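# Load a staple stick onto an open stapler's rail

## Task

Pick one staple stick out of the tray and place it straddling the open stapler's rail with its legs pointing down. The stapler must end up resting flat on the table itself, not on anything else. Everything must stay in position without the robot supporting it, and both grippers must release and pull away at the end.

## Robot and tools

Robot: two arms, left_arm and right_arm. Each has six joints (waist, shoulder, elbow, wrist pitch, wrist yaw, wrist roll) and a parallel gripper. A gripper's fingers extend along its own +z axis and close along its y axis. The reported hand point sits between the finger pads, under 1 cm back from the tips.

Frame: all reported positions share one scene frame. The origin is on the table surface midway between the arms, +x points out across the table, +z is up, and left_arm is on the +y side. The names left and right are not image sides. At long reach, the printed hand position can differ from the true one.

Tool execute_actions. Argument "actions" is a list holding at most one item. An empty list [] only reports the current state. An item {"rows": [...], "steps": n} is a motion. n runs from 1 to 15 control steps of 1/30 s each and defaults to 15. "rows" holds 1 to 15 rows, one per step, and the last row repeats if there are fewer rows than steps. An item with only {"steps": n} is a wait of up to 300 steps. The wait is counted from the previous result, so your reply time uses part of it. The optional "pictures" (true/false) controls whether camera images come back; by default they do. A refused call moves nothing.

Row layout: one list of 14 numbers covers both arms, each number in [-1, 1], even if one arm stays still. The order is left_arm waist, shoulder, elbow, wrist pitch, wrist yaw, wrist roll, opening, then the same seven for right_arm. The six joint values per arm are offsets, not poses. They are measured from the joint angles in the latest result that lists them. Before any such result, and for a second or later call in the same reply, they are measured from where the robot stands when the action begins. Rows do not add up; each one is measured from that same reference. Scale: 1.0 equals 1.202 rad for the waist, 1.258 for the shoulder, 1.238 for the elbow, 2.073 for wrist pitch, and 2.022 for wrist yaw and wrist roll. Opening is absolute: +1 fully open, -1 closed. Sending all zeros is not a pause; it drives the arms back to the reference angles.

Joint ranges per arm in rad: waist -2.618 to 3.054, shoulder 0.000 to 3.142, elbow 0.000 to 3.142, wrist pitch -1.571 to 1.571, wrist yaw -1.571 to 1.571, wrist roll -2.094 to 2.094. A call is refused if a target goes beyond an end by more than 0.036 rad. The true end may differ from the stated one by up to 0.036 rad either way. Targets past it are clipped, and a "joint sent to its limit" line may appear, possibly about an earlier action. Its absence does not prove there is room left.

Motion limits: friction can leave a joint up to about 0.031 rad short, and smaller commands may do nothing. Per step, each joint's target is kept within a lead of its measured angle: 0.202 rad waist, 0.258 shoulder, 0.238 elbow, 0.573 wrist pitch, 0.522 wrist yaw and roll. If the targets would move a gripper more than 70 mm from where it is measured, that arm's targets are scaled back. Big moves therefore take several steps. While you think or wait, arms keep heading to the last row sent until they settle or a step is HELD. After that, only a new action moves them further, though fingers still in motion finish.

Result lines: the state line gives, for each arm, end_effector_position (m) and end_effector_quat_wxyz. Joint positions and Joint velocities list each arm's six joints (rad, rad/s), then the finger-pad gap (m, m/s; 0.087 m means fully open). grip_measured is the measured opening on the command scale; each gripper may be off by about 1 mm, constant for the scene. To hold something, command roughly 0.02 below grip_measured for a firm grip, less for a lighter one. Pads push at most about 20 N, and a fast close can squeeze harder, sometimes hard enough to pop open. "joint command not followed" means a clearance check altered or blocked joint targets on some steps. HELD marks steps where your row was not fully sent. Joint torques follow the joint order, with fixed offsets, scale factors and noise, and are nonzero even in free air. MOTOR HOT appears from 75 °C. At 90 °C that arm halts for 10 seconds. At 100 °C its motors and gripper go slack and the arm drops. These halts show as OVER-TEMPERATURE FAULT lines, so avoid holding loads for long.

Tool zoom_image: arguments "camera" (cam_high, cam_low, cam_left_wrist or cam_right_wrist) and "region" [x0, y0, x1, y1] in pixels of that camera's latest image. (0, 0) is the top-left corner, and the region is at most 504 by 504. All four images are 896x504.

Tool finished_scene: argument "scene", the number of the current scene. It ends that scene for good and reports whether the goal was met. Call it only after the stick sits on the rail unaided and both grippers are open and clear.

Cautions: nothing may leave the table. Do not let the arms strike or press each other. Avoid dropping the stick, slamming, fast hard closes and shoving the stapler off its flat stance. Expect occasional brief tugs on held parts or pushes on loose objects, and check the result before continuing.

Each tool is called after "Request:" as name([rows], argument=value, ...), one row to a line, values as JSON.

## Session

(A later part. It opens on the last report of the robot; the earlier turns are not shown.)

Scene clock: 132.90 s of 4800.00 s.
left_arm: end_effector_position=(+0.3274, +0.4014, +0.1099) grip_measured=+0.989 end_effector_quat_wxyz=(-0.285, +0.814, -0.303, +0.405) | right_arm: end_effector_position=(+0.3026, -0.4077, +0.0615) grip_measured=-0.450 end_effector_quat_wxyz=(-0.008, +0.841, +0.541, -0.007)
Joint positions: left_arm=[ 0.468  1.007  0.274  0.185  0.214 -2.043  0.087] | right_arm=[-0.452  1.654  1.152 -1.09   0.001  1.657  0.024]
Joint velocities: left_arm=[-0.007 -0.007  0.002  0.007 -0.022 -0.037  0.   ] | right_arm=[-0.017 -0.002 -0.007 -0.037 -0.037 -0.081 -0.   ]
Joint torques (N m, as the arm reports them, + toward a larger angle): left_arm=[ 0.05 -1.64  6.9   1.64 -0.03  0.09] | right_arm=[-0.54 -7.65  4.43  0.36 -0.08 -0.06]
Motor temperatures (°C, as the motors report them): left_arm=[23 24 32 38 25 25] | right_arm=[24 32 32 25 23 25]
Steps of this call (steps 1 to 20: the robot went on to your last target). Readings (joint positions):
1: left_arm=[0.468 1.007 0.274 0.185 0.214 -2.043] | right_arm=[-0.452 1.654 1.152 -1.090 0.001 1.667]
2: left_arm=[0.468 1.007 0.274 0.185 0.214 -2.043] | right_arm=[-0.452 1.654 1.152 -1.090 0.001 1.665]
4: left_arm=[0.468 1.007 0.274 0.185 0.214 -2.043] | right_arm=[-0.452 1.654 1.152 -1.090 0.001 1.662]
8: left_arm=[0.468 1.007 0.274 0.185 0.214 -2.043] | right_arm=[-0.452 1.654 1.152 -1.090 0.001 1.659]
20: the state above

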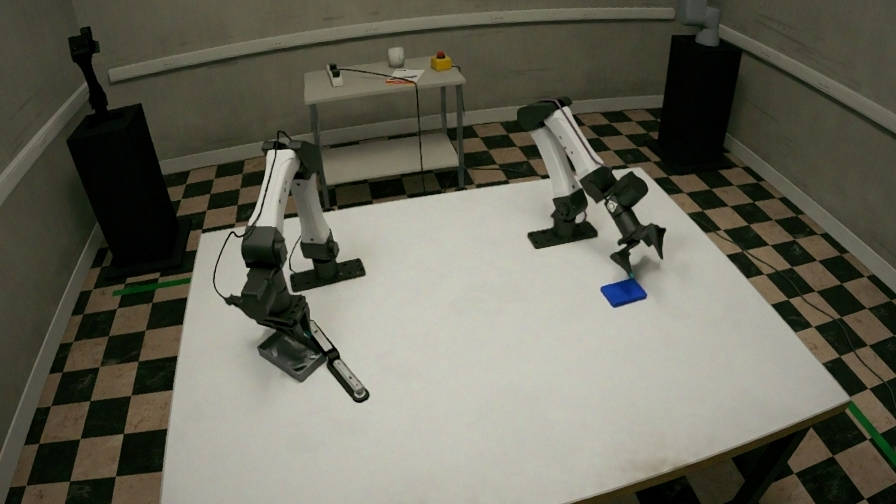

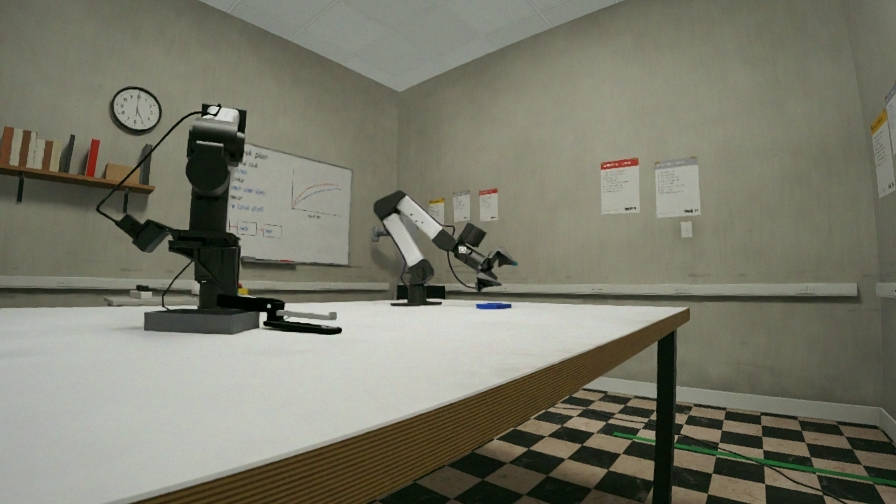

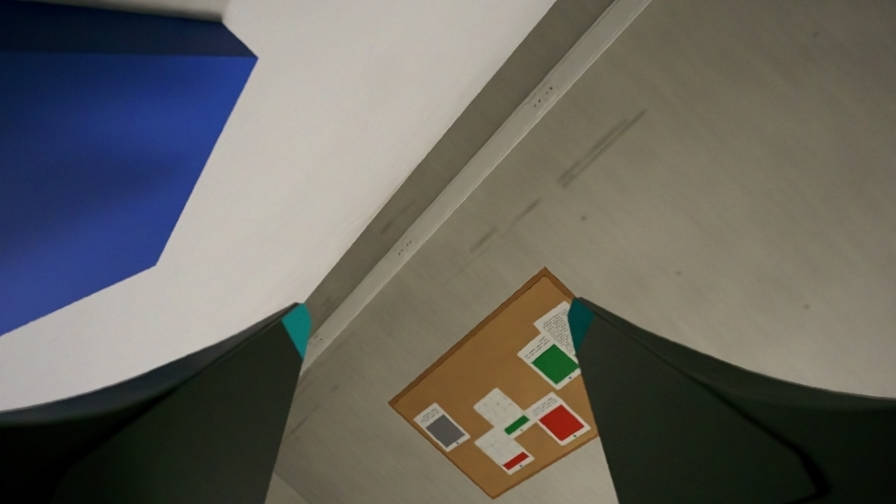

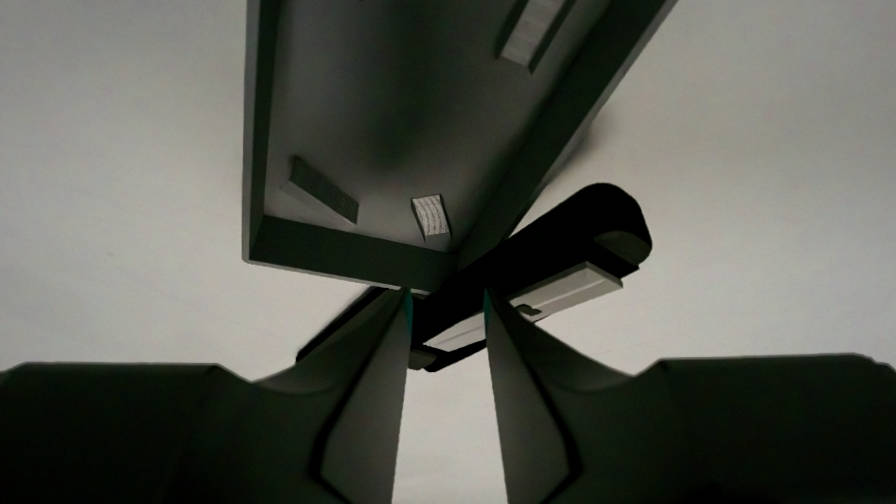

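Request:
execute_actions([
  {"rows": [[0,0,0,0,0,0,1,-0.064,0.03,-0.04,0.035,0,-0.14,-0.45]], "steps": 15},
], pictures=false)

Request:
execute_actions([
  {"steps": 20},
])

Scene clock: 139.70 s of 4800.00 s.
left_arm: end_effector_position=(+0.3274, +0.4014, +0.1099) grip_measured=+0.989 end_effector_quat_wxyz=(-0.285, +0.814, -0.303, +0.405) | right_arm: end_effector_position=(+0.2896, -0.4255, +0.0478) grip_measured=-0.450 end_effector_quat_wxyz=(-0.011, +0.786, +0.618, -0.006)
Joint positions: left_arm=[ 0.468  1.007  0.274  0.185  0.214 -2.043  0.087] | right_arm=[-0.527  1.681  1.123 -1.037 -0.     1.392  0.024]
Joint velocities: left_arm=[ 0.007 -0.027 -0.027  0.022 -0.037  0.037 -0.   ] | right_arm=[-0.012 -0.002  0.012  0.037 -0.007 -0.11  -0.001]
Joint torques (N m, as the arm reports them, + toward a larger angle): left_arm=[ 0.02 -1.62  6.81  1.66 -0.01  0.1 ] | right_arm=[-0.35 -5.52  4.54  0.49 -0.07 -0.06]
Motor temperatures (°C, as the motors report them): left_arm=[23 24 32 38 25 25] | right_arm=[24 32 32 25 23 25]
Steps of this call (steps 1 to 15: the robot went on to your last target; steps 16 to 90: nothing new was sent; then 3.30 s passed at rest; steps 91 to 105: all 15 steps of this action). Readings (joint positions):
91: left_arm=[0.468 1.007 0.274 0.185 0.214 -2.043] | right_arm=[-0.459 1.656 1.148 -1.084 -0.001 1.615]
92: left_arm=[0.468 1.007 0.274 0.185 0.214 -2.043] | right_arm=[-0.477 1.658 1.142 -1.072 -0.002 1.568]
94: left_arm=[0.468 1.007 0.274 0.185 0.214 -2.043] | right_arm=[-0.513 1.670 1.131 -1.057 -0.001 1.500]
98: left_arm=[0.468 1.007 0.274 0.185 0.214 -2.043] | right_arm=[-0.527 1.681 1.123 -1.046 -0.000 1.430]
105: the state above

Scene clock: 140.37 s of 4800.00 s.
left_arm: end_effector_position=(+0.3274, +0.4014, +0.1099) grip_measured=+0.989 end_effector_quat_wxyz=(-0.285, +0.814, -0.303, +0.405) | right_arm: end_effector_position=(+0.2895, -0.4256, +0.0478) grip_measured=-0.450 end_effector_quat_wxyz=(-0.010, +0.783, +0.622, -0.005)
Joint positions: left_arm=[ 0.468  1.007  0.274  0.185  0.214 -2.043  0.087] | right_arm=[-0.527  1.681  1.123 -1.035 -0.     1.382  0.024]
Joint velocities: left_arm=[-0.002  0.007 -0.022 -0.007  0.051 -0.007 -0.   ] | right_arm=[ 0.002 -0.002 -0.012 -0.037 -0.007 -0.037 -0.   ]
Joint torques (N m, as the arm reports them, + toward a larger angle): left_arm=[-0.06 -1.6   6.81  1.67 -0.01  0.13] | right_arm=[-0.4  -5.54  4.56  0.51 -0.08 -0.06]
Motor temperatures (°C, as the motors report them): left_arm=[23 24 32 38 25 25] | right_arm=[24 32 32 25 23 25]
Steps of this call (steps 1 to 15: the robot went on to your last target; steps 16 to 20: nothing new was sent). Readings (joint positions):
1: left_arm=[0.468 1.007 0.274 0.185 0.214 -2.043] | right_arm=[-0.527 1.681 1.123 -1.037 -0.000 1.390]
2: left_arm=[0.468 1.007 0.274 0.185 0.214 -2.043] | right_arm=[-0.527 1.681 1.123 -1.036 -0.000 1.388]
4: left_arm=[0.468 1.007 0.274 0.185 0.214 -2.043] | right_arm=[-0.527 1.681 1.123 -1.036 -0.000 1.386]
8: left_arm=[0.468 1.007 0.274 0.185 0.214 -2.043] | right_arm=[-0.527 1.681 1.123 -1.035 -0.000 1.384]
20: the state above
All arms were judged still, so your last target was given up. Only a new action makes them travel on or press farther. Fingers that are still opening or closing keep moving.

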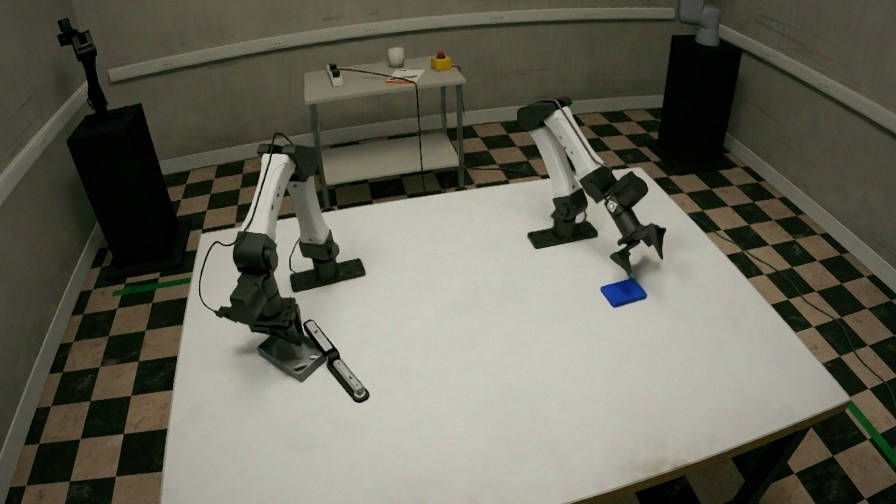

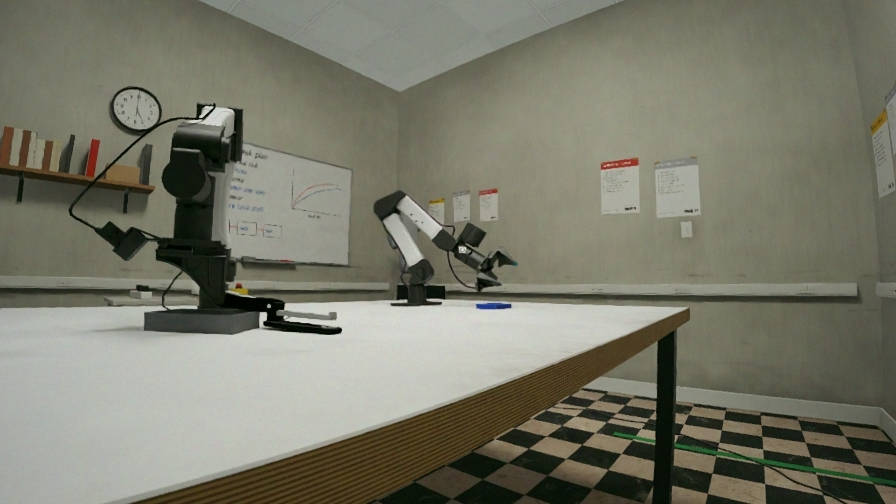

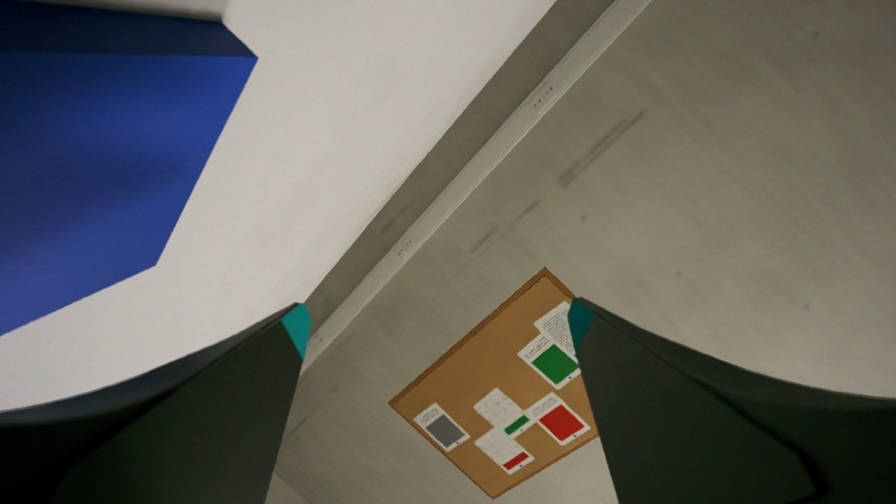

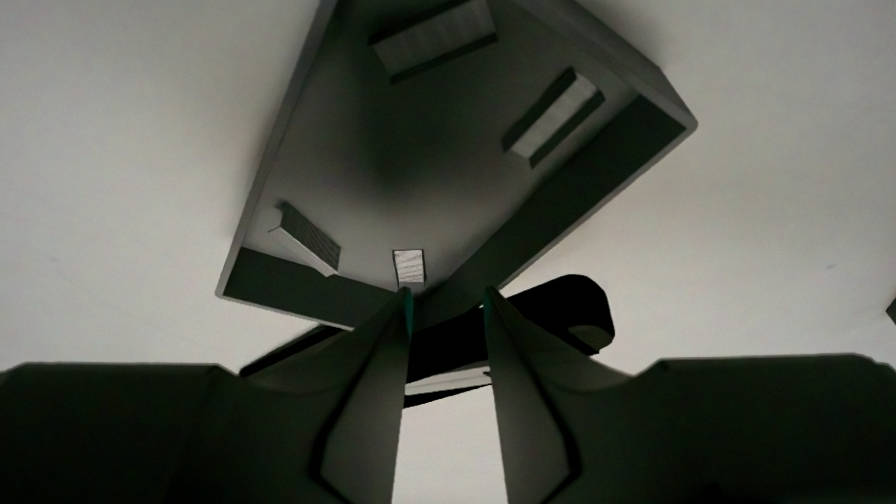

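Request:
execute_actions([
  {"rows": [[0,0,0,0,0,0,1,-0.025,0.058,0.067,0,0,0,-0.45]], "steps": 15},
], pictures=false)

Request:
execute_actions([
  {"steps": 15},
])

Scene clock: 146.07 s of 4800.00 s.
left_arm: end_effector_position=(+0.3274, +0.4014, +0.1099) grip_measured=+0.989 end_effector_quat_wxyz=(-0.285, +0.814, -0.303, +0.405) | right_arm: end_effector_position=(+0.2993, -0.4373, +0.0439) grip_measured=-0.450 end_effector_quat_wxyz=(-0.015, +0.790, +0.613, -0.007)
Joint positions: left_arm=[ 0.468  1.007  0.274  0.185  0.214 -2.043  0.087] | right_arm=[-0.551  1.741  1.176 -1.038 -0.001  1.382  0.024]
Joint velocities: left_arm=[ 0.007 -0.007 -0.022  0.022 -0.007  0.007 -0.001] | right_arm=[ 0.002  0.007 -0.012 -0.066 -0.022 -0.037  0.   ]
Joint torques (N m, as the arm reports them, + toward a larger angle): left_arm=[ 0.04 -1.67  6.95  1.65 -0.01  0.09] | right_arm=[-0.83 -5.99  8.92  0.31 -0.08  0.03]
Motor temperatures (°C, as the motors report them): left_arm=[23 24 32 38 25 25] | right_arm=[24 31 32 25 23 25]
Steps of this call (steps 1 to 90: nothing new was sent; then 2.20 s passed at rest; steps 91 to 105: all 15 steps of this action). Readings (joint positions):
91: left_arm=[0.468 1.007 0.274 0.185 0.214 -2.043] | right_arm=[-0.530 1.688 1.132 -1.042 -0.001 1.382]
92: left_arm=[0.468 1.007 0.274 0.185 0.214 -2.043] | right_arm=[-0.534 1.704 1.149 -1.046 -0.001 1.382]
94: left_arm=[0.468 1.007 0.274 0.185 0.214 -2.043] | right_arm=[-0.546 1.731 1.172 -1.039 -0.001 1.382]
98: left_arm=[0.468 1.007 0.274 0.185 0.214 -2.043] | right_arm=[-0.551 1.741 1.176 -1.038 -0.001 1.382]
105: the state above

Scene clock: 146.57 s of 4800.00 s.
left_arm: end_effector_position=(+0.3274, +0.4014, +0.1099) grip_measured=+0.989 end_effector_quat_wxyz=(-0.285, +0.814, -0.303, +0.405) | right_arm: end_effector_position=(+0.2993, -0.4373, +0.0439) grip_measured=-0.450 end_effector_quat_wxyz=(-0.015, +0.790, +0.613, -0.007)
Joint positions: left_arm=[ 0.468  1.007  0.274  0.185  0.214 -2.043  0.087] | right_arm=[-0.551  1.741  1.176 -1.038 -0.001  1.382  0.024]
Joint velocities: left_arm=[-0.017  0.007 -0.007 -0.051  0.037  0.037 -0.001] | right_arm=[ 0.012 -0.007 -0.007  0.022  0.007  0.007  0.   ]
Joint torques (N m, as the arm reports them, + toward a larger angle): left_arm=[-0.12 -1.53  6.86  1.64  0.01  0.08] | right_arm=[-0.82 -6.    8.93  0.31 -0.09  0.02]
Motor temperatures (°C, as the motors report them): left_arm=[23 24 32 38 25 25] | right_arm=[24 31 32 25 23 25]
Steps of this call (steps 1 to 15: the robot went on to your last target). Readings (joint positions):
1: left_arm=[0.468 1.007 0.274 0.185 0.214 -2.043] | right_arm=[-0.551 1.741 1.176 -1.038 -0.001 1.382]
2: left_arm=[0.468 1.007 0.274 0.185 0.214 -2.043] | right_arm=[-0.551 1.741 1.176 -1.038 -0.001 1.382]
4: left_arm=[0.468 1.007 0.274 0.185 0.214 -2.043] | right_arm=[-0.551 1.741 1.176 -1.038 -0.001 1.382]
8: left_arm=[0.468 1.007 0.274 0.185 0.214 -2.043] | right_arm=[-0.551 1.741 1.176 -1.038 -0.001 1.382]
15: the state above
All arms were judged still, so your last target was given up. Only a new action makes them travel on or press farther. Fingers that are still opening or closing keep moving.

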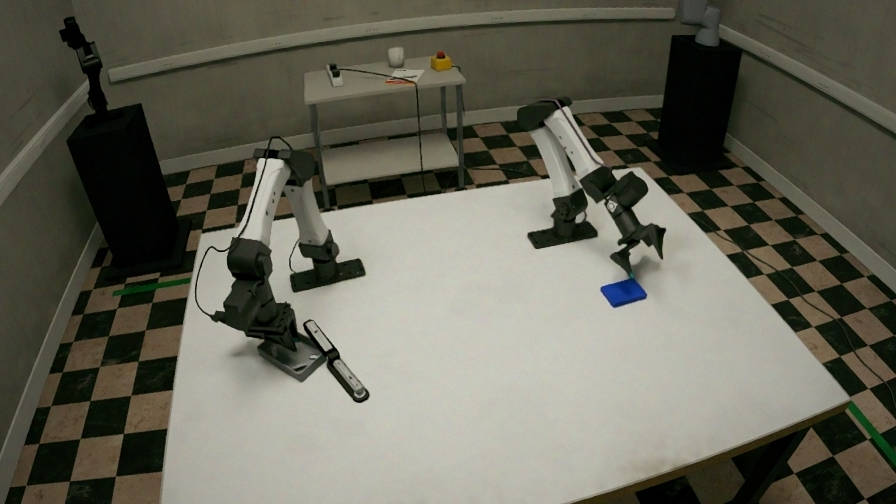

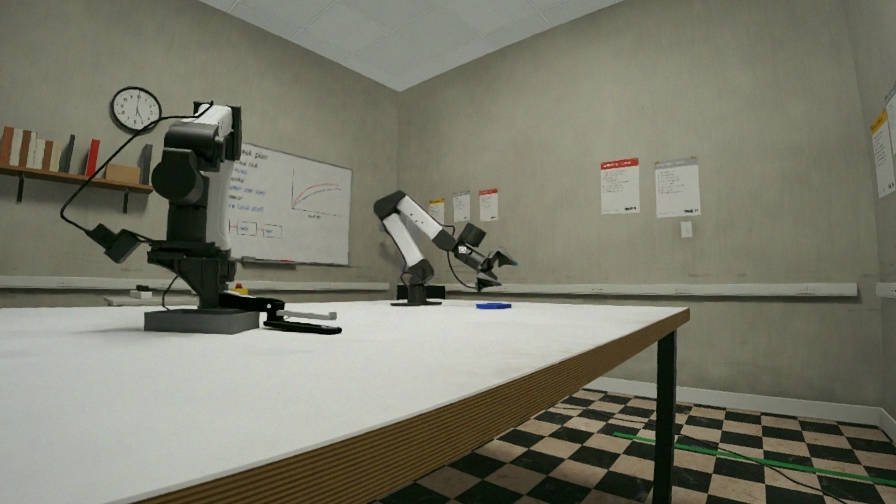

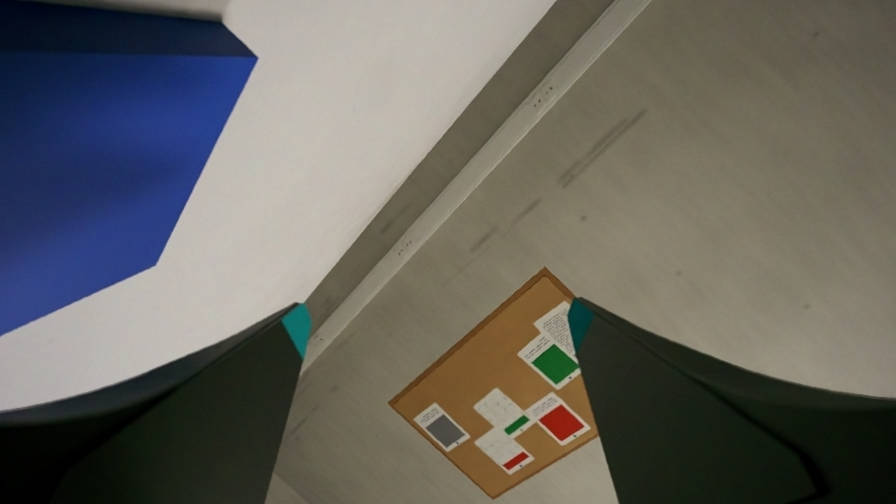

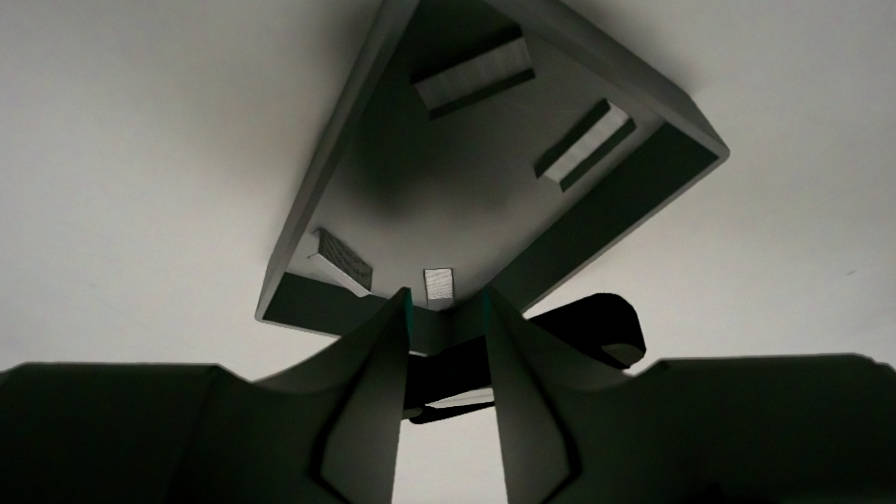

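Request:
execute_actions([
  {"rows": [[0,0,0,0,0,0,1,0,0.05,-0.07,0.078,0,0,-0.45]], "steps": 15},
], pictures=false)

Request:
execute_actions([
  {"steps": 15},
])

Scene clock: 153.83 s of 4800.00 s.
left_arm: end_effector_position=(+0.3274, +0.4014, +0.1099) grip_measured=+0.989 end_effector_quat_wxyz=(-0.285, +0.814, -0.303, +0.405) | right_arm: end_effector_position=(+0.2993, -0.4370, +0.0122) grip_measured=-0.450 end_effector_quat_wxyz=(-0.021, +0.790, +0.613, -0.009)
Joint positions: left_arm=[ 0.468  1.007  0.274  0.185  0.214 -2.043  0.087] | right_arm=[-0.551  1.798  1.108 -0.925 -0.003  1.381  0.024]
Joint velocities: left_arm=[-0.012  0.007  0.002 -0.022 -0.007 -0.022 -0.   ] | right_arm=[-0.022 -0.012  0.002  0.051  0.007 -0.007 -0.   ]
Joint torques (N m, as the arm reports them, + toward a larger angle): left_arm=[ 0.1  -1.65  6.9   1.66 -0.01  0.07] | right_arm=[-0.28 -6.73  4.34  0.82 -0.06  0.03]
Motor temperatures (°C, as the motors report them): left_arm=[23 24 33 38 25 25] | right_arm=[24 30 33 25 23 25]
Steps of this call (steps 1 to 90: nothing new was sent; then 3.77 s passed at rest; steps 91 to 105: all 15 steps of this action). Readings (joint positions):
91: left_arm=[0.468 1.007 0.274 0.185 0.214 -2.043] | right_arm=[-0.551 1.744 1.167 -1.019 -0.001 1.382]
92: left_arm=[0.468 1.007 0.274 0.185 0.214 -2.043] | right_arm=[-0.551 1.749 1.152 -0.989 -0.001 1.382]
94: left_arm=[0.468 1.007 0.274 0.185 0.214 -2.043] | right_arm=[-0.551 1.775 1.126 -0.952 -0.001 1.382]
98: left_arm=[0.468 1.007 0.274 0.185 0.214 -2.043] | right_arm=[-0.551 1.798 1.108 -0.927 -0.002 1.382]
105: the state above

Scene clock: 154.33 s of 4800.00 s.
left_arm: end_effector_position=(+0.3274, +0.4014, +0.1099) grip_measured=+0.989 end_effector_quat_wxyz=(-0.285, +0.814, -0.303, +0.405) | right_arm: end_effector_position=(+0.2993, -0.4370, +0.0122) grip_measured=-0.450 end_effector_quat_wxyz=(-0.021, +0.790, +0.613, -0.009)
Joint positions: left_arm=[ 0.468  1.007  0.274  0.185  0.214 -2.043  0.087] | right_arm=[-0.551  1.798  1.108 -0.925 -0.003  1.381  0.024]
Joint velocities: left_arm=[ 0.002 -0.007  0.012 -0.007 -0.022  0.051 -0.   ] | right_arm=[-0.002  0.002 -0.007  0.022 -0.051 -0.081  0.001]
Joint torques (N m, as the arm reports them, + toward a larger angle): left_arm=[ 0.04 -1.67  6.88  1.67 -0.02  0.1 ] | right_arm=[-0.28 -6.68  4.37  0.8  -0.07  0.03]
Motor temperatures (°C, as the motors report them): left_arm=[23 24 33 38 25 25] | right_arm=[24 30 33 25 23 25]
Steps of this call (steps 1 to 15: the robot went on to your last target). Readings (joint positions):
1: left_arm=[0.468 1.007 0.274 0.185 0.214 -2.043] | right_arm=[-0.551 1.798 1.108 -0.925 -0.003 1.381]
2: left_arm=[0.468 1.007 0.274 0.185 0.214 -2.043] | right_arm=[-0.551 1.798 1.108 -0.925 -0.003 1.381]
4: left_arm=[0.468 1.007 0.274 0.185 0.214 -2.043] | right_arm=[-0.551 1.798 1.108 -0.925 -0.003 1.381]
8: left_arm=[0.468 1.007 0.274 0.185 0.214 -2.043] | right_arm=[-0.551 1.798 1.108 -0.925 -0.003 1.381]
15: the state above
All arms were judged still, so your last target was given up. Only a new action makes them travel on or press farther. Fingers that are still opening or closing keep moving.

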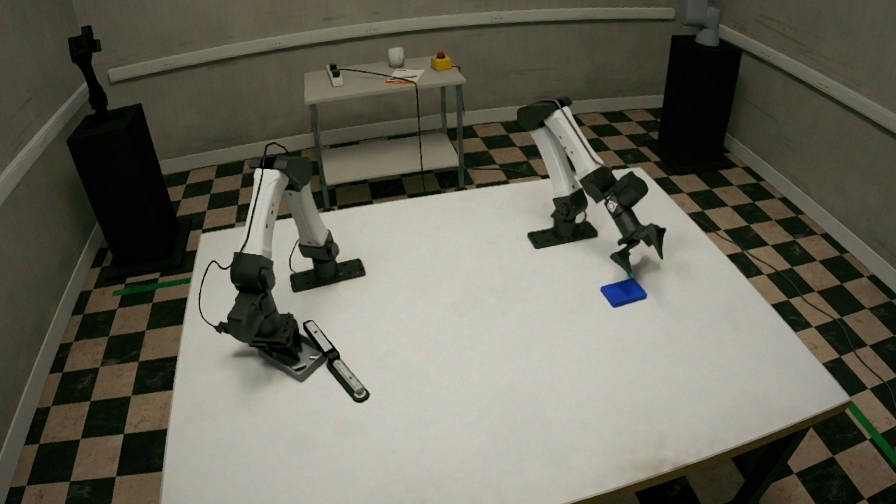

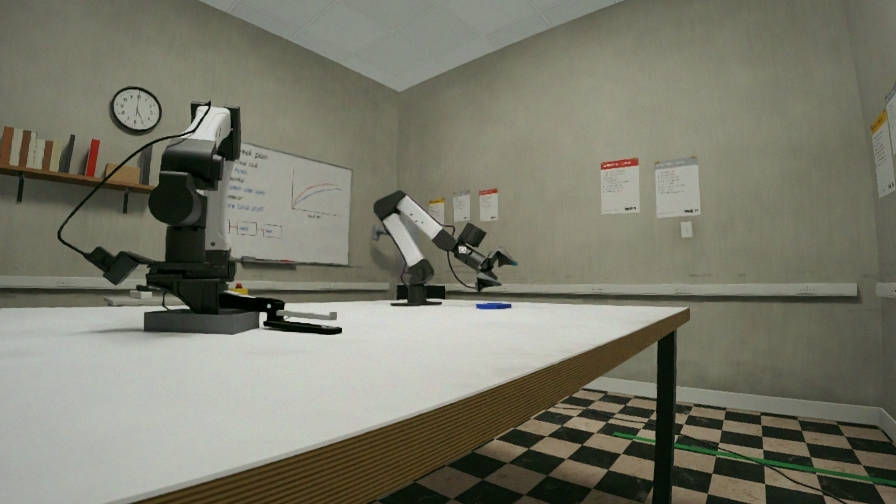

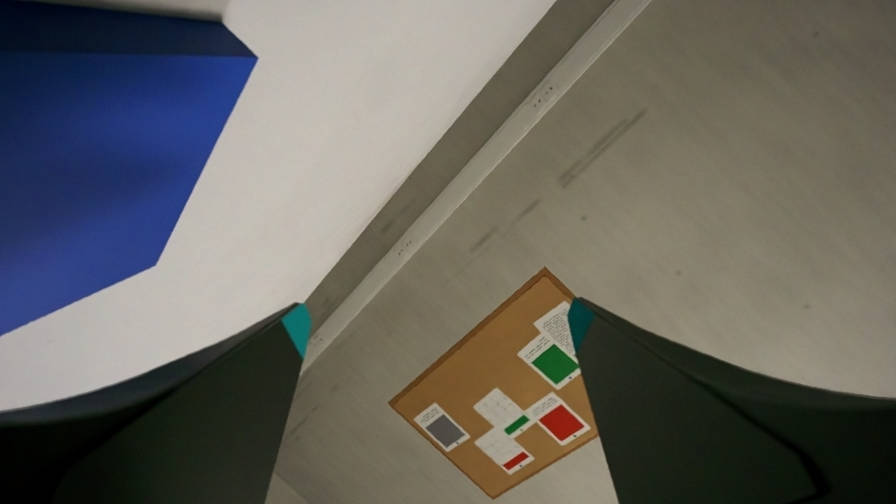

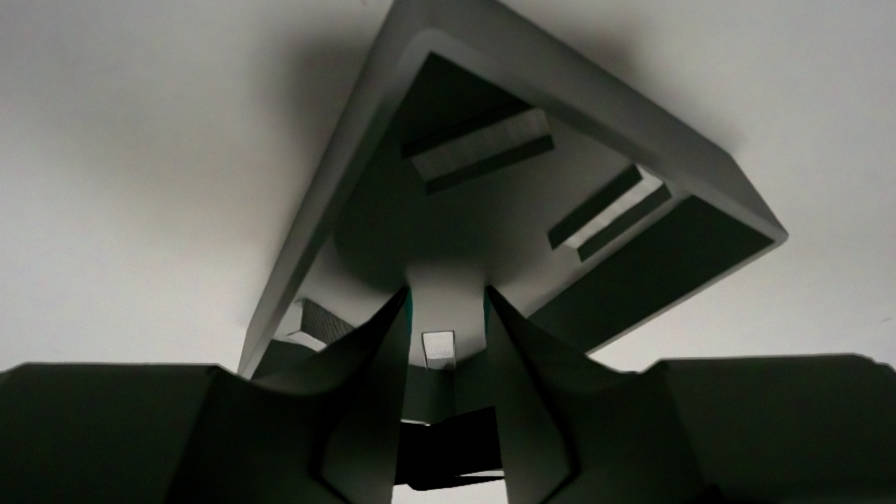

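Request:
execute_actions([
  {"rows": [[0,0,0,0,0,0,1,0,0,0,0,0,0,-0.76]], "steps": 15},
], pictures=false)

Request:
execute_actions([
  {"rows": [[0,0,0,0,0,0,1,0,-0.08,0.12,-0.12,0,0,-0.76]], "steps": 15},
], pictures=false)

Request:
execute_actions([
  {"steps": 15},
])

Scene clock: 160.47 s of 4800.00 s.
left_arm: end_effector_position=(+0.3274, +0.4014, +0.1099) grip_measured=+0.989 end_effector_quat_wxyz=(-0.285, +0.814, -0.303, +0.405) | right_arm: end_effector_position=(+0.3002, -0.4370, +0.0122) grip_measured=-0.760 end_effector_quat_wxyz=(-0.019, +0.790, +0.613, -0.007)
Joint positions: left_arm=[ 0.468  1.007  0.274  0.185  0.214 -2.043  0.087] | right_arm=[-0.551  1.798  1.108 -0.922 -0.005  1.382  0.011]
Joint velocities: left_arm=[ 0.027  0.017 -0.007 -0.022 -0.051  0.007  0.   ] | right_arm=[-0.012  0.002 -0.002 -0.022 -0.037 -0.007 -0.001]
Joint torques (N m, as the arm reports them, + toward a larger angle): left_arm=[ 0.02 -1.66  6.95  1.65 -0.01  0.09] | right_arm=[-0.31 -7.17  6.03  0.24 -0.08  0.02]
Motor temperatures (°C, as the motors report them): left_arm=[23 24 33 39 25 25] | right_arm=[24 30 32 25 23 25]
Steps of this call (steps 1 to 90: nothing new was sent; then 2.63 s passed at rest; steps 91 to 105: all 15 steps of this action). Readings (joint positions):
91: left_arm=[0.468 1.007 0.274 0.185 0.214 -2.043] | right_arm=[-0.551 1.798 1.108 -0.923 -0.004 1.382]
92: left_arm=[0.468 1.007 0.274 0.185 0.214 -2.043] | right_arm=[-0.551 1.798 1.108 -0.922 -0.004 1.382]
94: left_arm=[0.468 1.007 0.274 0.185 0.214 -2.043] | right_arm=[-0.551 1.798 1.108 -0.922 -0.005 1.382]
98: left_arm=[0.468 1.007 0.274 0.185 0.214 -2.043] | right_arm=[-0.551 1.798 1.108 -0.922 -0.005 1.382]
105: the state above

Scene clock: 160.97 s of 4800.00 s.
left_arm: end_effector_position=(+0.3274, +0.4014, +0.1099) grip_measured=+0.989 end_effector_quat_wxyz=(-0.285, +0.814, -0.303, +0.405) | right_arm: end_effector_position=(+0.2962, -0.4351, +0.0720) grip_measured=-0.760 end_effector_quat_wxyz=(-0.016, +0.790, +0.613, -0.005)
Joint positions: left_arm=[ 0.468  1.007  0.274  0.185  0.214 -2.043  0.087] | right_arm=[-0.551  1.7    1.242 -1.146 -0.005  1.382  0.011]
Joint velocities: left_arm=[-0.007 -0.002  0.007  0.081  0.007  0.037  0.001] | right_arm=[ 0.012  0.007  0.002 -0.095  0.051 -0.007 -0.   ]
Joint torques (N m, as the arm reports them, + toward a larger angle): left_arm=[-0.02 -1.6   6.89  1.67  0.    0.07] | right_arm=[-0.29 -6.83  7.83  0.11 -0.1   0.02]
Motor temperatures (°C, as the motors report them): left_arm=[23 24 33 39 25 25] | right_arm=[24 30 32 25 23 25]
Steps of this call (steps 1 to 15: all 15 steps of this action). Readings (joint positions):
1: left_arm=[0.468 1.007 0.274 0.185 0.214 -2.043] | right_arm=[-0.551 1.794 1.126 -0.955 -0.005 1.382]
2: left_arm=[0.468 1.007 0.274 0.185 0.214 -2.043] | right_arm=[-0.551 1.786 1.154 -1.005 -0.005 1.382]
4: left_arm=[0.468 1.007 0.274 0.185 0.214 -2.043] | right_arm=[-0.551 1.745 1.205 -1.059 -0.005 1.382]
8: left_arm=[0.468 1.007 0.274 0.185 0.214 -2.043] | right_arm=[-0.551 1.700 1.242 -1.106 -0.005 1.382]
15: the state above

Scene clock: 161.47 s of 4800.00 s.
left_arm: end_effector_position=(+0.3274, +0.4014, +0.1099) grip_measured=+0.989 end_effector_quat_wxyz=(-0.285, +0.814, -0.303, +0.405) | right_arm: end_effector_position=(+0.2943, -0.4342, +0.0722) grip_measured=-0.760 end_effector_quat_wxyz=(-0.020, +0.790, +0.613, -0.007)
Joint positions: left_arm=[ 0.468  1.007  0.274  0.185  0.214 -2.043  0.087] | right_arm=[-0.551  1.7    1.242 -1.155 -0.005  1.382  0.011]
Joint velocities: left_arm=[-0.007 -0.012 -0.022  0.037 -0.066 -0.022  0.001] | right_arm=[-0.012 -0.017 -0.007 -0.022 -0.051 -0.037  0.   ]
Joint torques (N m, as the arm reports them, + toward a larger angle): left_arm=[ 0.05 -1.65  6.94  1.66  0.02  0.11] | right_arm=[-0.29 -6.89  7.75  0.09 -0.09  0.03]
Motor temperatures (°C, as the motors report them): left_arm=[23 24 33 39 25 25] | right_arm=[24 30 32 25 23 25]
Steps of this call (steps 1 to 15: the robot went on to your last target). Readings (joint positions):
1: left_arm=[0.468 1.007 0.274 0.185 0.214 -2.043] | right_arm=[-0.551 1.700 1.242 -1.148 -0.005 1.382]
2: left_arm=[0.468 1.007 0.274 0.185 0.214 -2.043] | right_arm=[-0.551 1.700 1.242 -1.150 -0.005 1.382]
4: left_arm=[0.468 1.007 0.274 0.185 0.214 -2.043] | right_arm=[-0.551 1.700 1.242 -1.152 -0.005 1.382]
8: left_arm=[0.468 1.007 0.274 0.185 0.214 -2.043] | right_arm=[-0.551 1.700 1.242 -1.154 -0.005 1.382]
15: the state above
All arms were judged still, so your last target was given up. Only a new action makes them travel on or press farther. Fingers that are still opening or closing keep moving.

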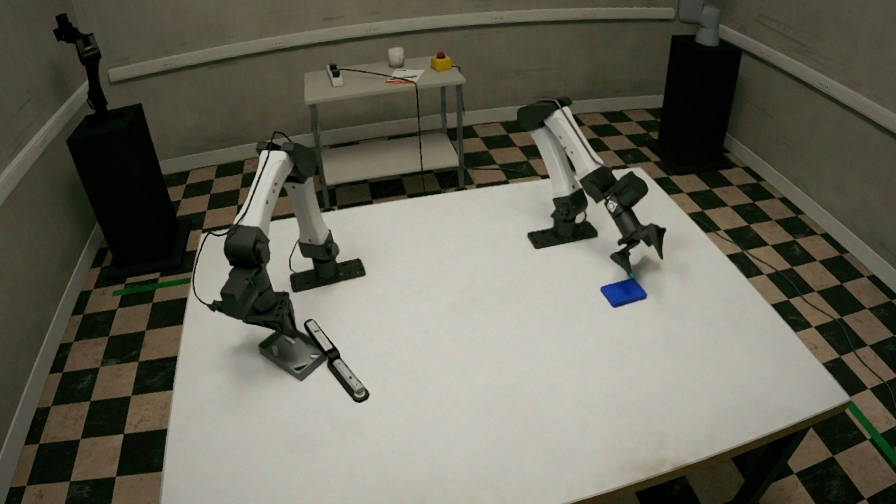

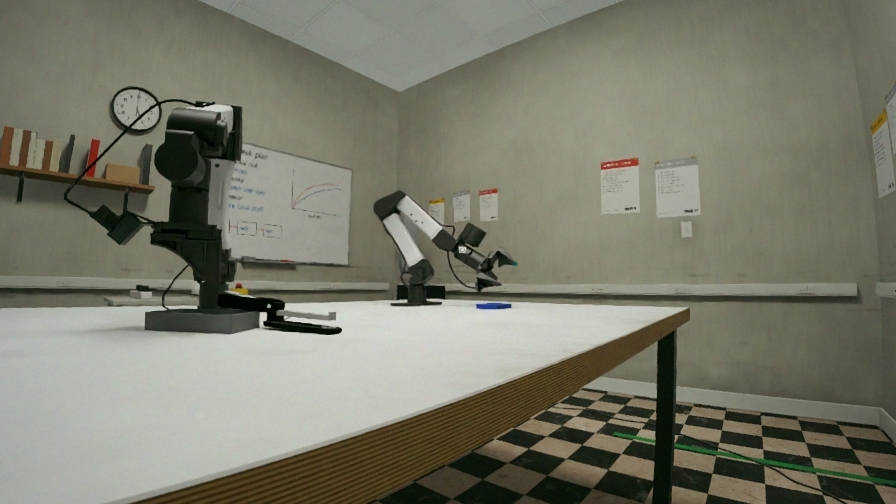

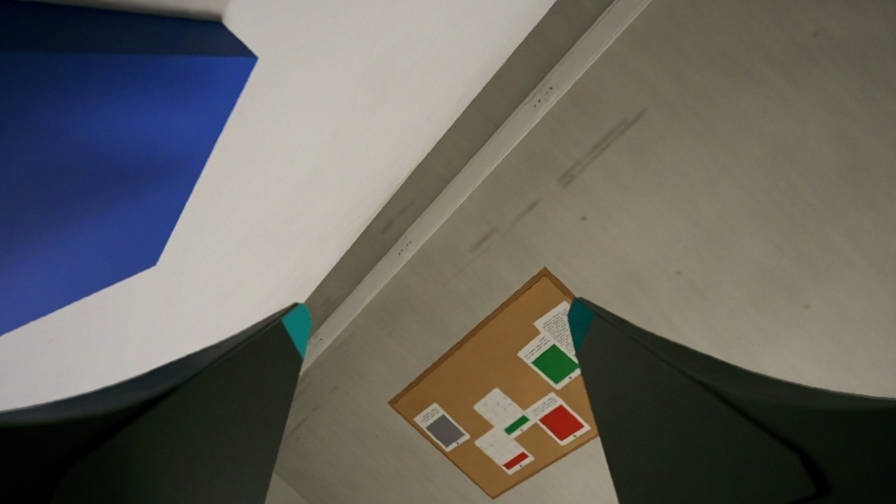

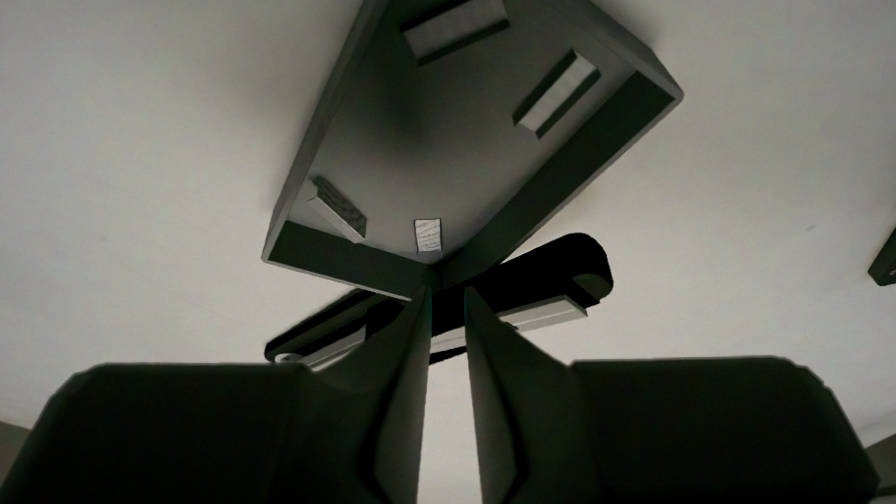

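Request:
execute_actions([
  {"rows": [[0,0,0,0,0,0,1,0.04,0.03,-0.03,0.04,0,0,-0.45]], "steps": 12},
], pictures=false)

Request:
execute_actions([
  {"rows": [[0,0,0,0,0,0,1,0,0.062,-0.075,0.085,0,0,-0.45]], "steps": 15},
], pictures=false)

Request:
execute_actions([
  {"steps": 15},
])

Scene clock: 169.97 s of 4800.00 s.
left_arm: end_effector_position=(+0.3274, +0.4014, +0.1099) grip_measured=+0.989 end_effector_quat_wxyz=(-0.285, +0.814, -0.303, +0.405) | right_arm: end_effector_position=(+0.3060, -0.4258, +0.0607) grip_measured=-0.450 end_effector_quat_wxyz=(-0.010, +0.776, +0.630, -0.004)
Joint positions: left_arm=[ 0.468  1.007  0.274  0.185  0.214 -2.043  0.087] | right_arm=[-0.507  1.725  1.226 -1.094 -0.003  1.382  0.024]
Joint velocities: left_arm=[ 0.007  0.002  0.002 -0.051  0.037 -0.051  0.   ] | right_arm=[-0.002  0.012 -0.002  0.066  0.066 -0.022  0.001]
Joint torques (N m, as the arm reports them, + toward a larger angle): left_arm=[ 0.   -1.69  6.88  1.68  0.    0.09] | right_arm=[ 0.14 -5.96  4.58  0.5  -0.1   0.02]
Motor temperatures (°C, as the motors report them): left_arm=[23 24 33 39 25 25] | right_arm=[24 30 33 25 23 25]
Steps of this call (steps 1 to 90: nothing new was sent; then 5.10 s passed at rest; steps 91 to 102: all 12 steps of this action). Readings (joint positions):
91: left_arm=[0.468 1.007 0.274 0.185 0.214 -2.043] | right_arm=[-0.547 1.701 1.240 -1.149 -0.004 1.382]
92: left_arm=[0.468 1.007 0.274 0.185 0.214 -2.043] | right_arm=[-0.538 1.704 1.238 -1.137 -0.003 1.382]
94: left_arm=[0.468 1.007 0.274 0.185 0.214 -2.043] | right_arm=[-0.517 1.716 1.232 -1.118 -0.003 1.382]
98: left_arm=[0.468 1.007 0.274 0.185 0.214 -2.043] | right_arm=[-0.507 1.725 1.226 -1.101 -0.003 1.382]
102: the state above

Scene clock: 170.47 s of 4800.00 s.
left_arm: end_effector_position=(+0.3274, +0.4014, +0.1099) grip_measured=+0.989 end_effector_quat_wxyz=(-0.285, +0.814, -0.303, +0.405) | right_arm: end_effector_position=(+0.3118, -0.4283, +0.0197) grip_measured=-0.450 end_effector_quat_wxyz=(-0.012, +0.776, +0.630, -0.004)
Joint positions: left_arm=[ 0.468  1.007  0.274  0.185  0.214 -2.043  0.087] | right_arm=[-0.507  1.803  1.148 -0.941 -0.003  1.382  0.024]
Joint velocities: left_arm=[-0.007  0.007  0.007 -0.007  0.022  0.022 -0.001] | right_arm=[-0.007  0.002  0.007  0.037 -0.007 -0.022 -0.   ]
Joint torques (N m, as the arm reports them, + toward a larger angle): left_arm=[-0.02 -1.67  6.8   1.67  0.02  0.1 ] | right_arm=[-0.28 -7.33  4.93  0.48 -0.09  0.02]
Motor temperatures (°C, as the motors report them): left_arm=[23 24 33 39 25 25] | right_arm=[24 30 33 25 23 25]
Steps of this call (steps 1 to 15: all 15 steps of this action). Readings (joint positions):
1: left_arm=[0.468 1.007 0.274 0.185 0.214 -2.043] | right_arm=[-0.507 1.729 1.217 -1.073 -0.003 1.382]
2: left_arm=[0.468 1.007 0.274 0.185 0.214 -2.043] | right_arm=[-0.507 1.737 1.201 -1.041 -0.003 1.382]
4: left_arm=[0.468 1.007 0.274 0.185 0.214 -2.043] | right_arm=[-0.507 1.771 1.172 -0.999 -0.003 1.382]
8: left_arm=[0.468 1.007 0.274 0.185 0.214 -2.043] | right_arm=[-0.507 1.803 1.148 -0.966 -0.003 1.382]
15: the state above

Scene clock: 170.97 s of 4800.00 s.
left_arm: end_effector_position=(+0.3274, +0.4014, +0.1099) grip_measured=+0.989 end_effector_quat_wxyz=(-0.285, +0.814, -0.303, +0.405) | right_arm: end_effector_position=(+0.3130, -0.4288, +0.0196) grip_measured=-0.450 end_effector_quat_wxyz=(-0.009, +0.776, +0.630, -0.003)
Joint positions: left_arm=[ 0.468  1.007  0.274  0.185  0.214 -2.043  0.087] | right_arm=[-0.507  1.803  1.148 -0.936 -0.003  1.382  0.024]
Joint velocities: left_arm=[ 0.007 -0.012 -0.007  0.007 -0.066 -0.037  0.   ] | right_arm=[ 0.002 -0.012  0.002  0.081 -0.007 -0.022 -0.001]
Joint torques (N m, as the arm reports them, + toward a larger angle): left_arm=[ 0.01 -1.62  6.84  1.64 -0.02  0.1 ] | right_arm=[-0.3  -7.29  4.94  0.52 -0.09  0.03]
Motor temperatures (°C, as the motors report them): left_arm=[23 24 33 39 25 25] | right_arm=[24 30 33 25 23 25]
Steps of this call (steps 1 to 15: the robot went on to your last target). Readings (joint positions):
1: left_arm=[0.468 1.007 0.274 0.185 0.214 -2.043] | right_arm=[-0.507 1.803 1.148 -0.940 -0.003 1.382]
2: left_arm=[0.468 1.007 0.274 0.185 0.214 -2.043] | right_arm=[-0.507 1.803 1.148 -0.939 -0.003 1.382]
4: left_arm=[0.468 1.007 0.274 0.185 0.214 -2.043] | right_arm=[-0.507 1.803 1.148 -0.937 -0.003 1.382]
8: left_arm=[0.468 1.007 0.274 0.185 0.214 -2.043] | right_arm=[-0.507 1.803 1.148 -0.936 -0.003 1.382]
15: the state above
All arms were judged still, so your last target was given up. Only a new action makes them travel on or press farther. Fingers that are still opening or closing keep moving.

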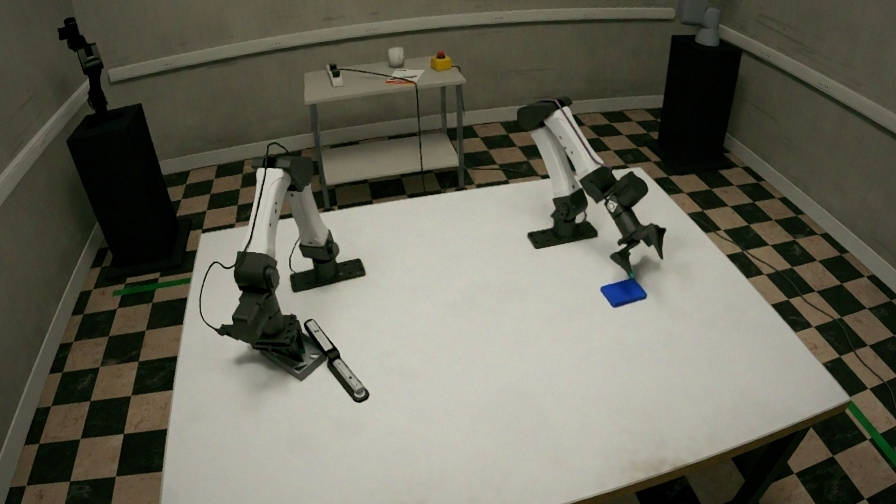

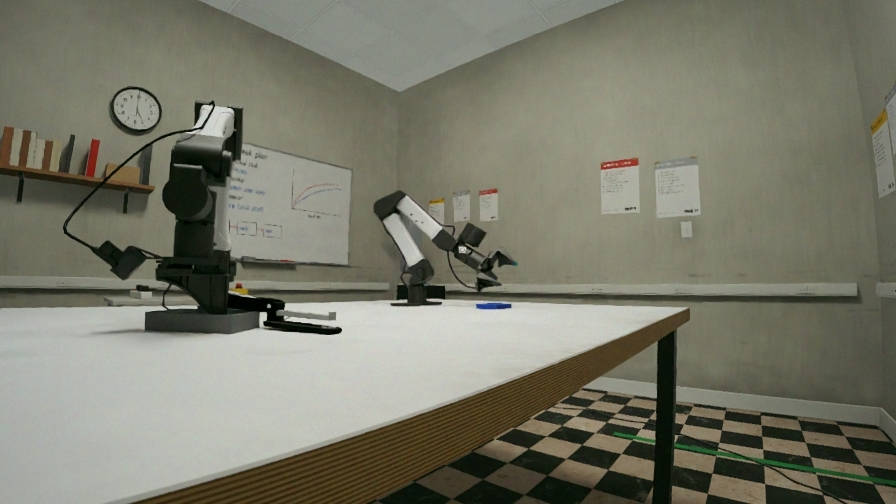

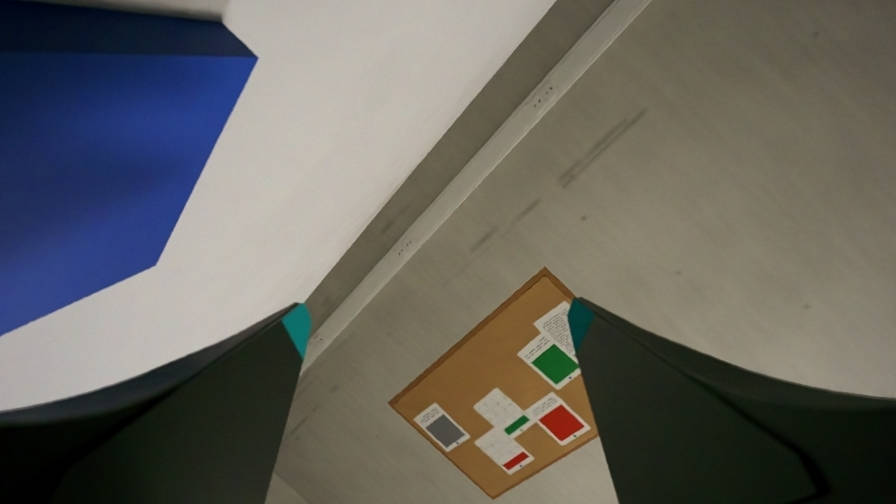

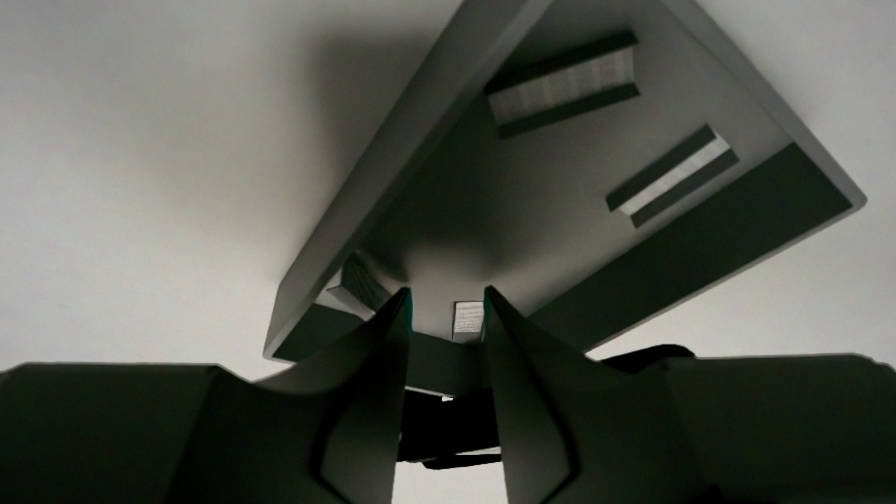

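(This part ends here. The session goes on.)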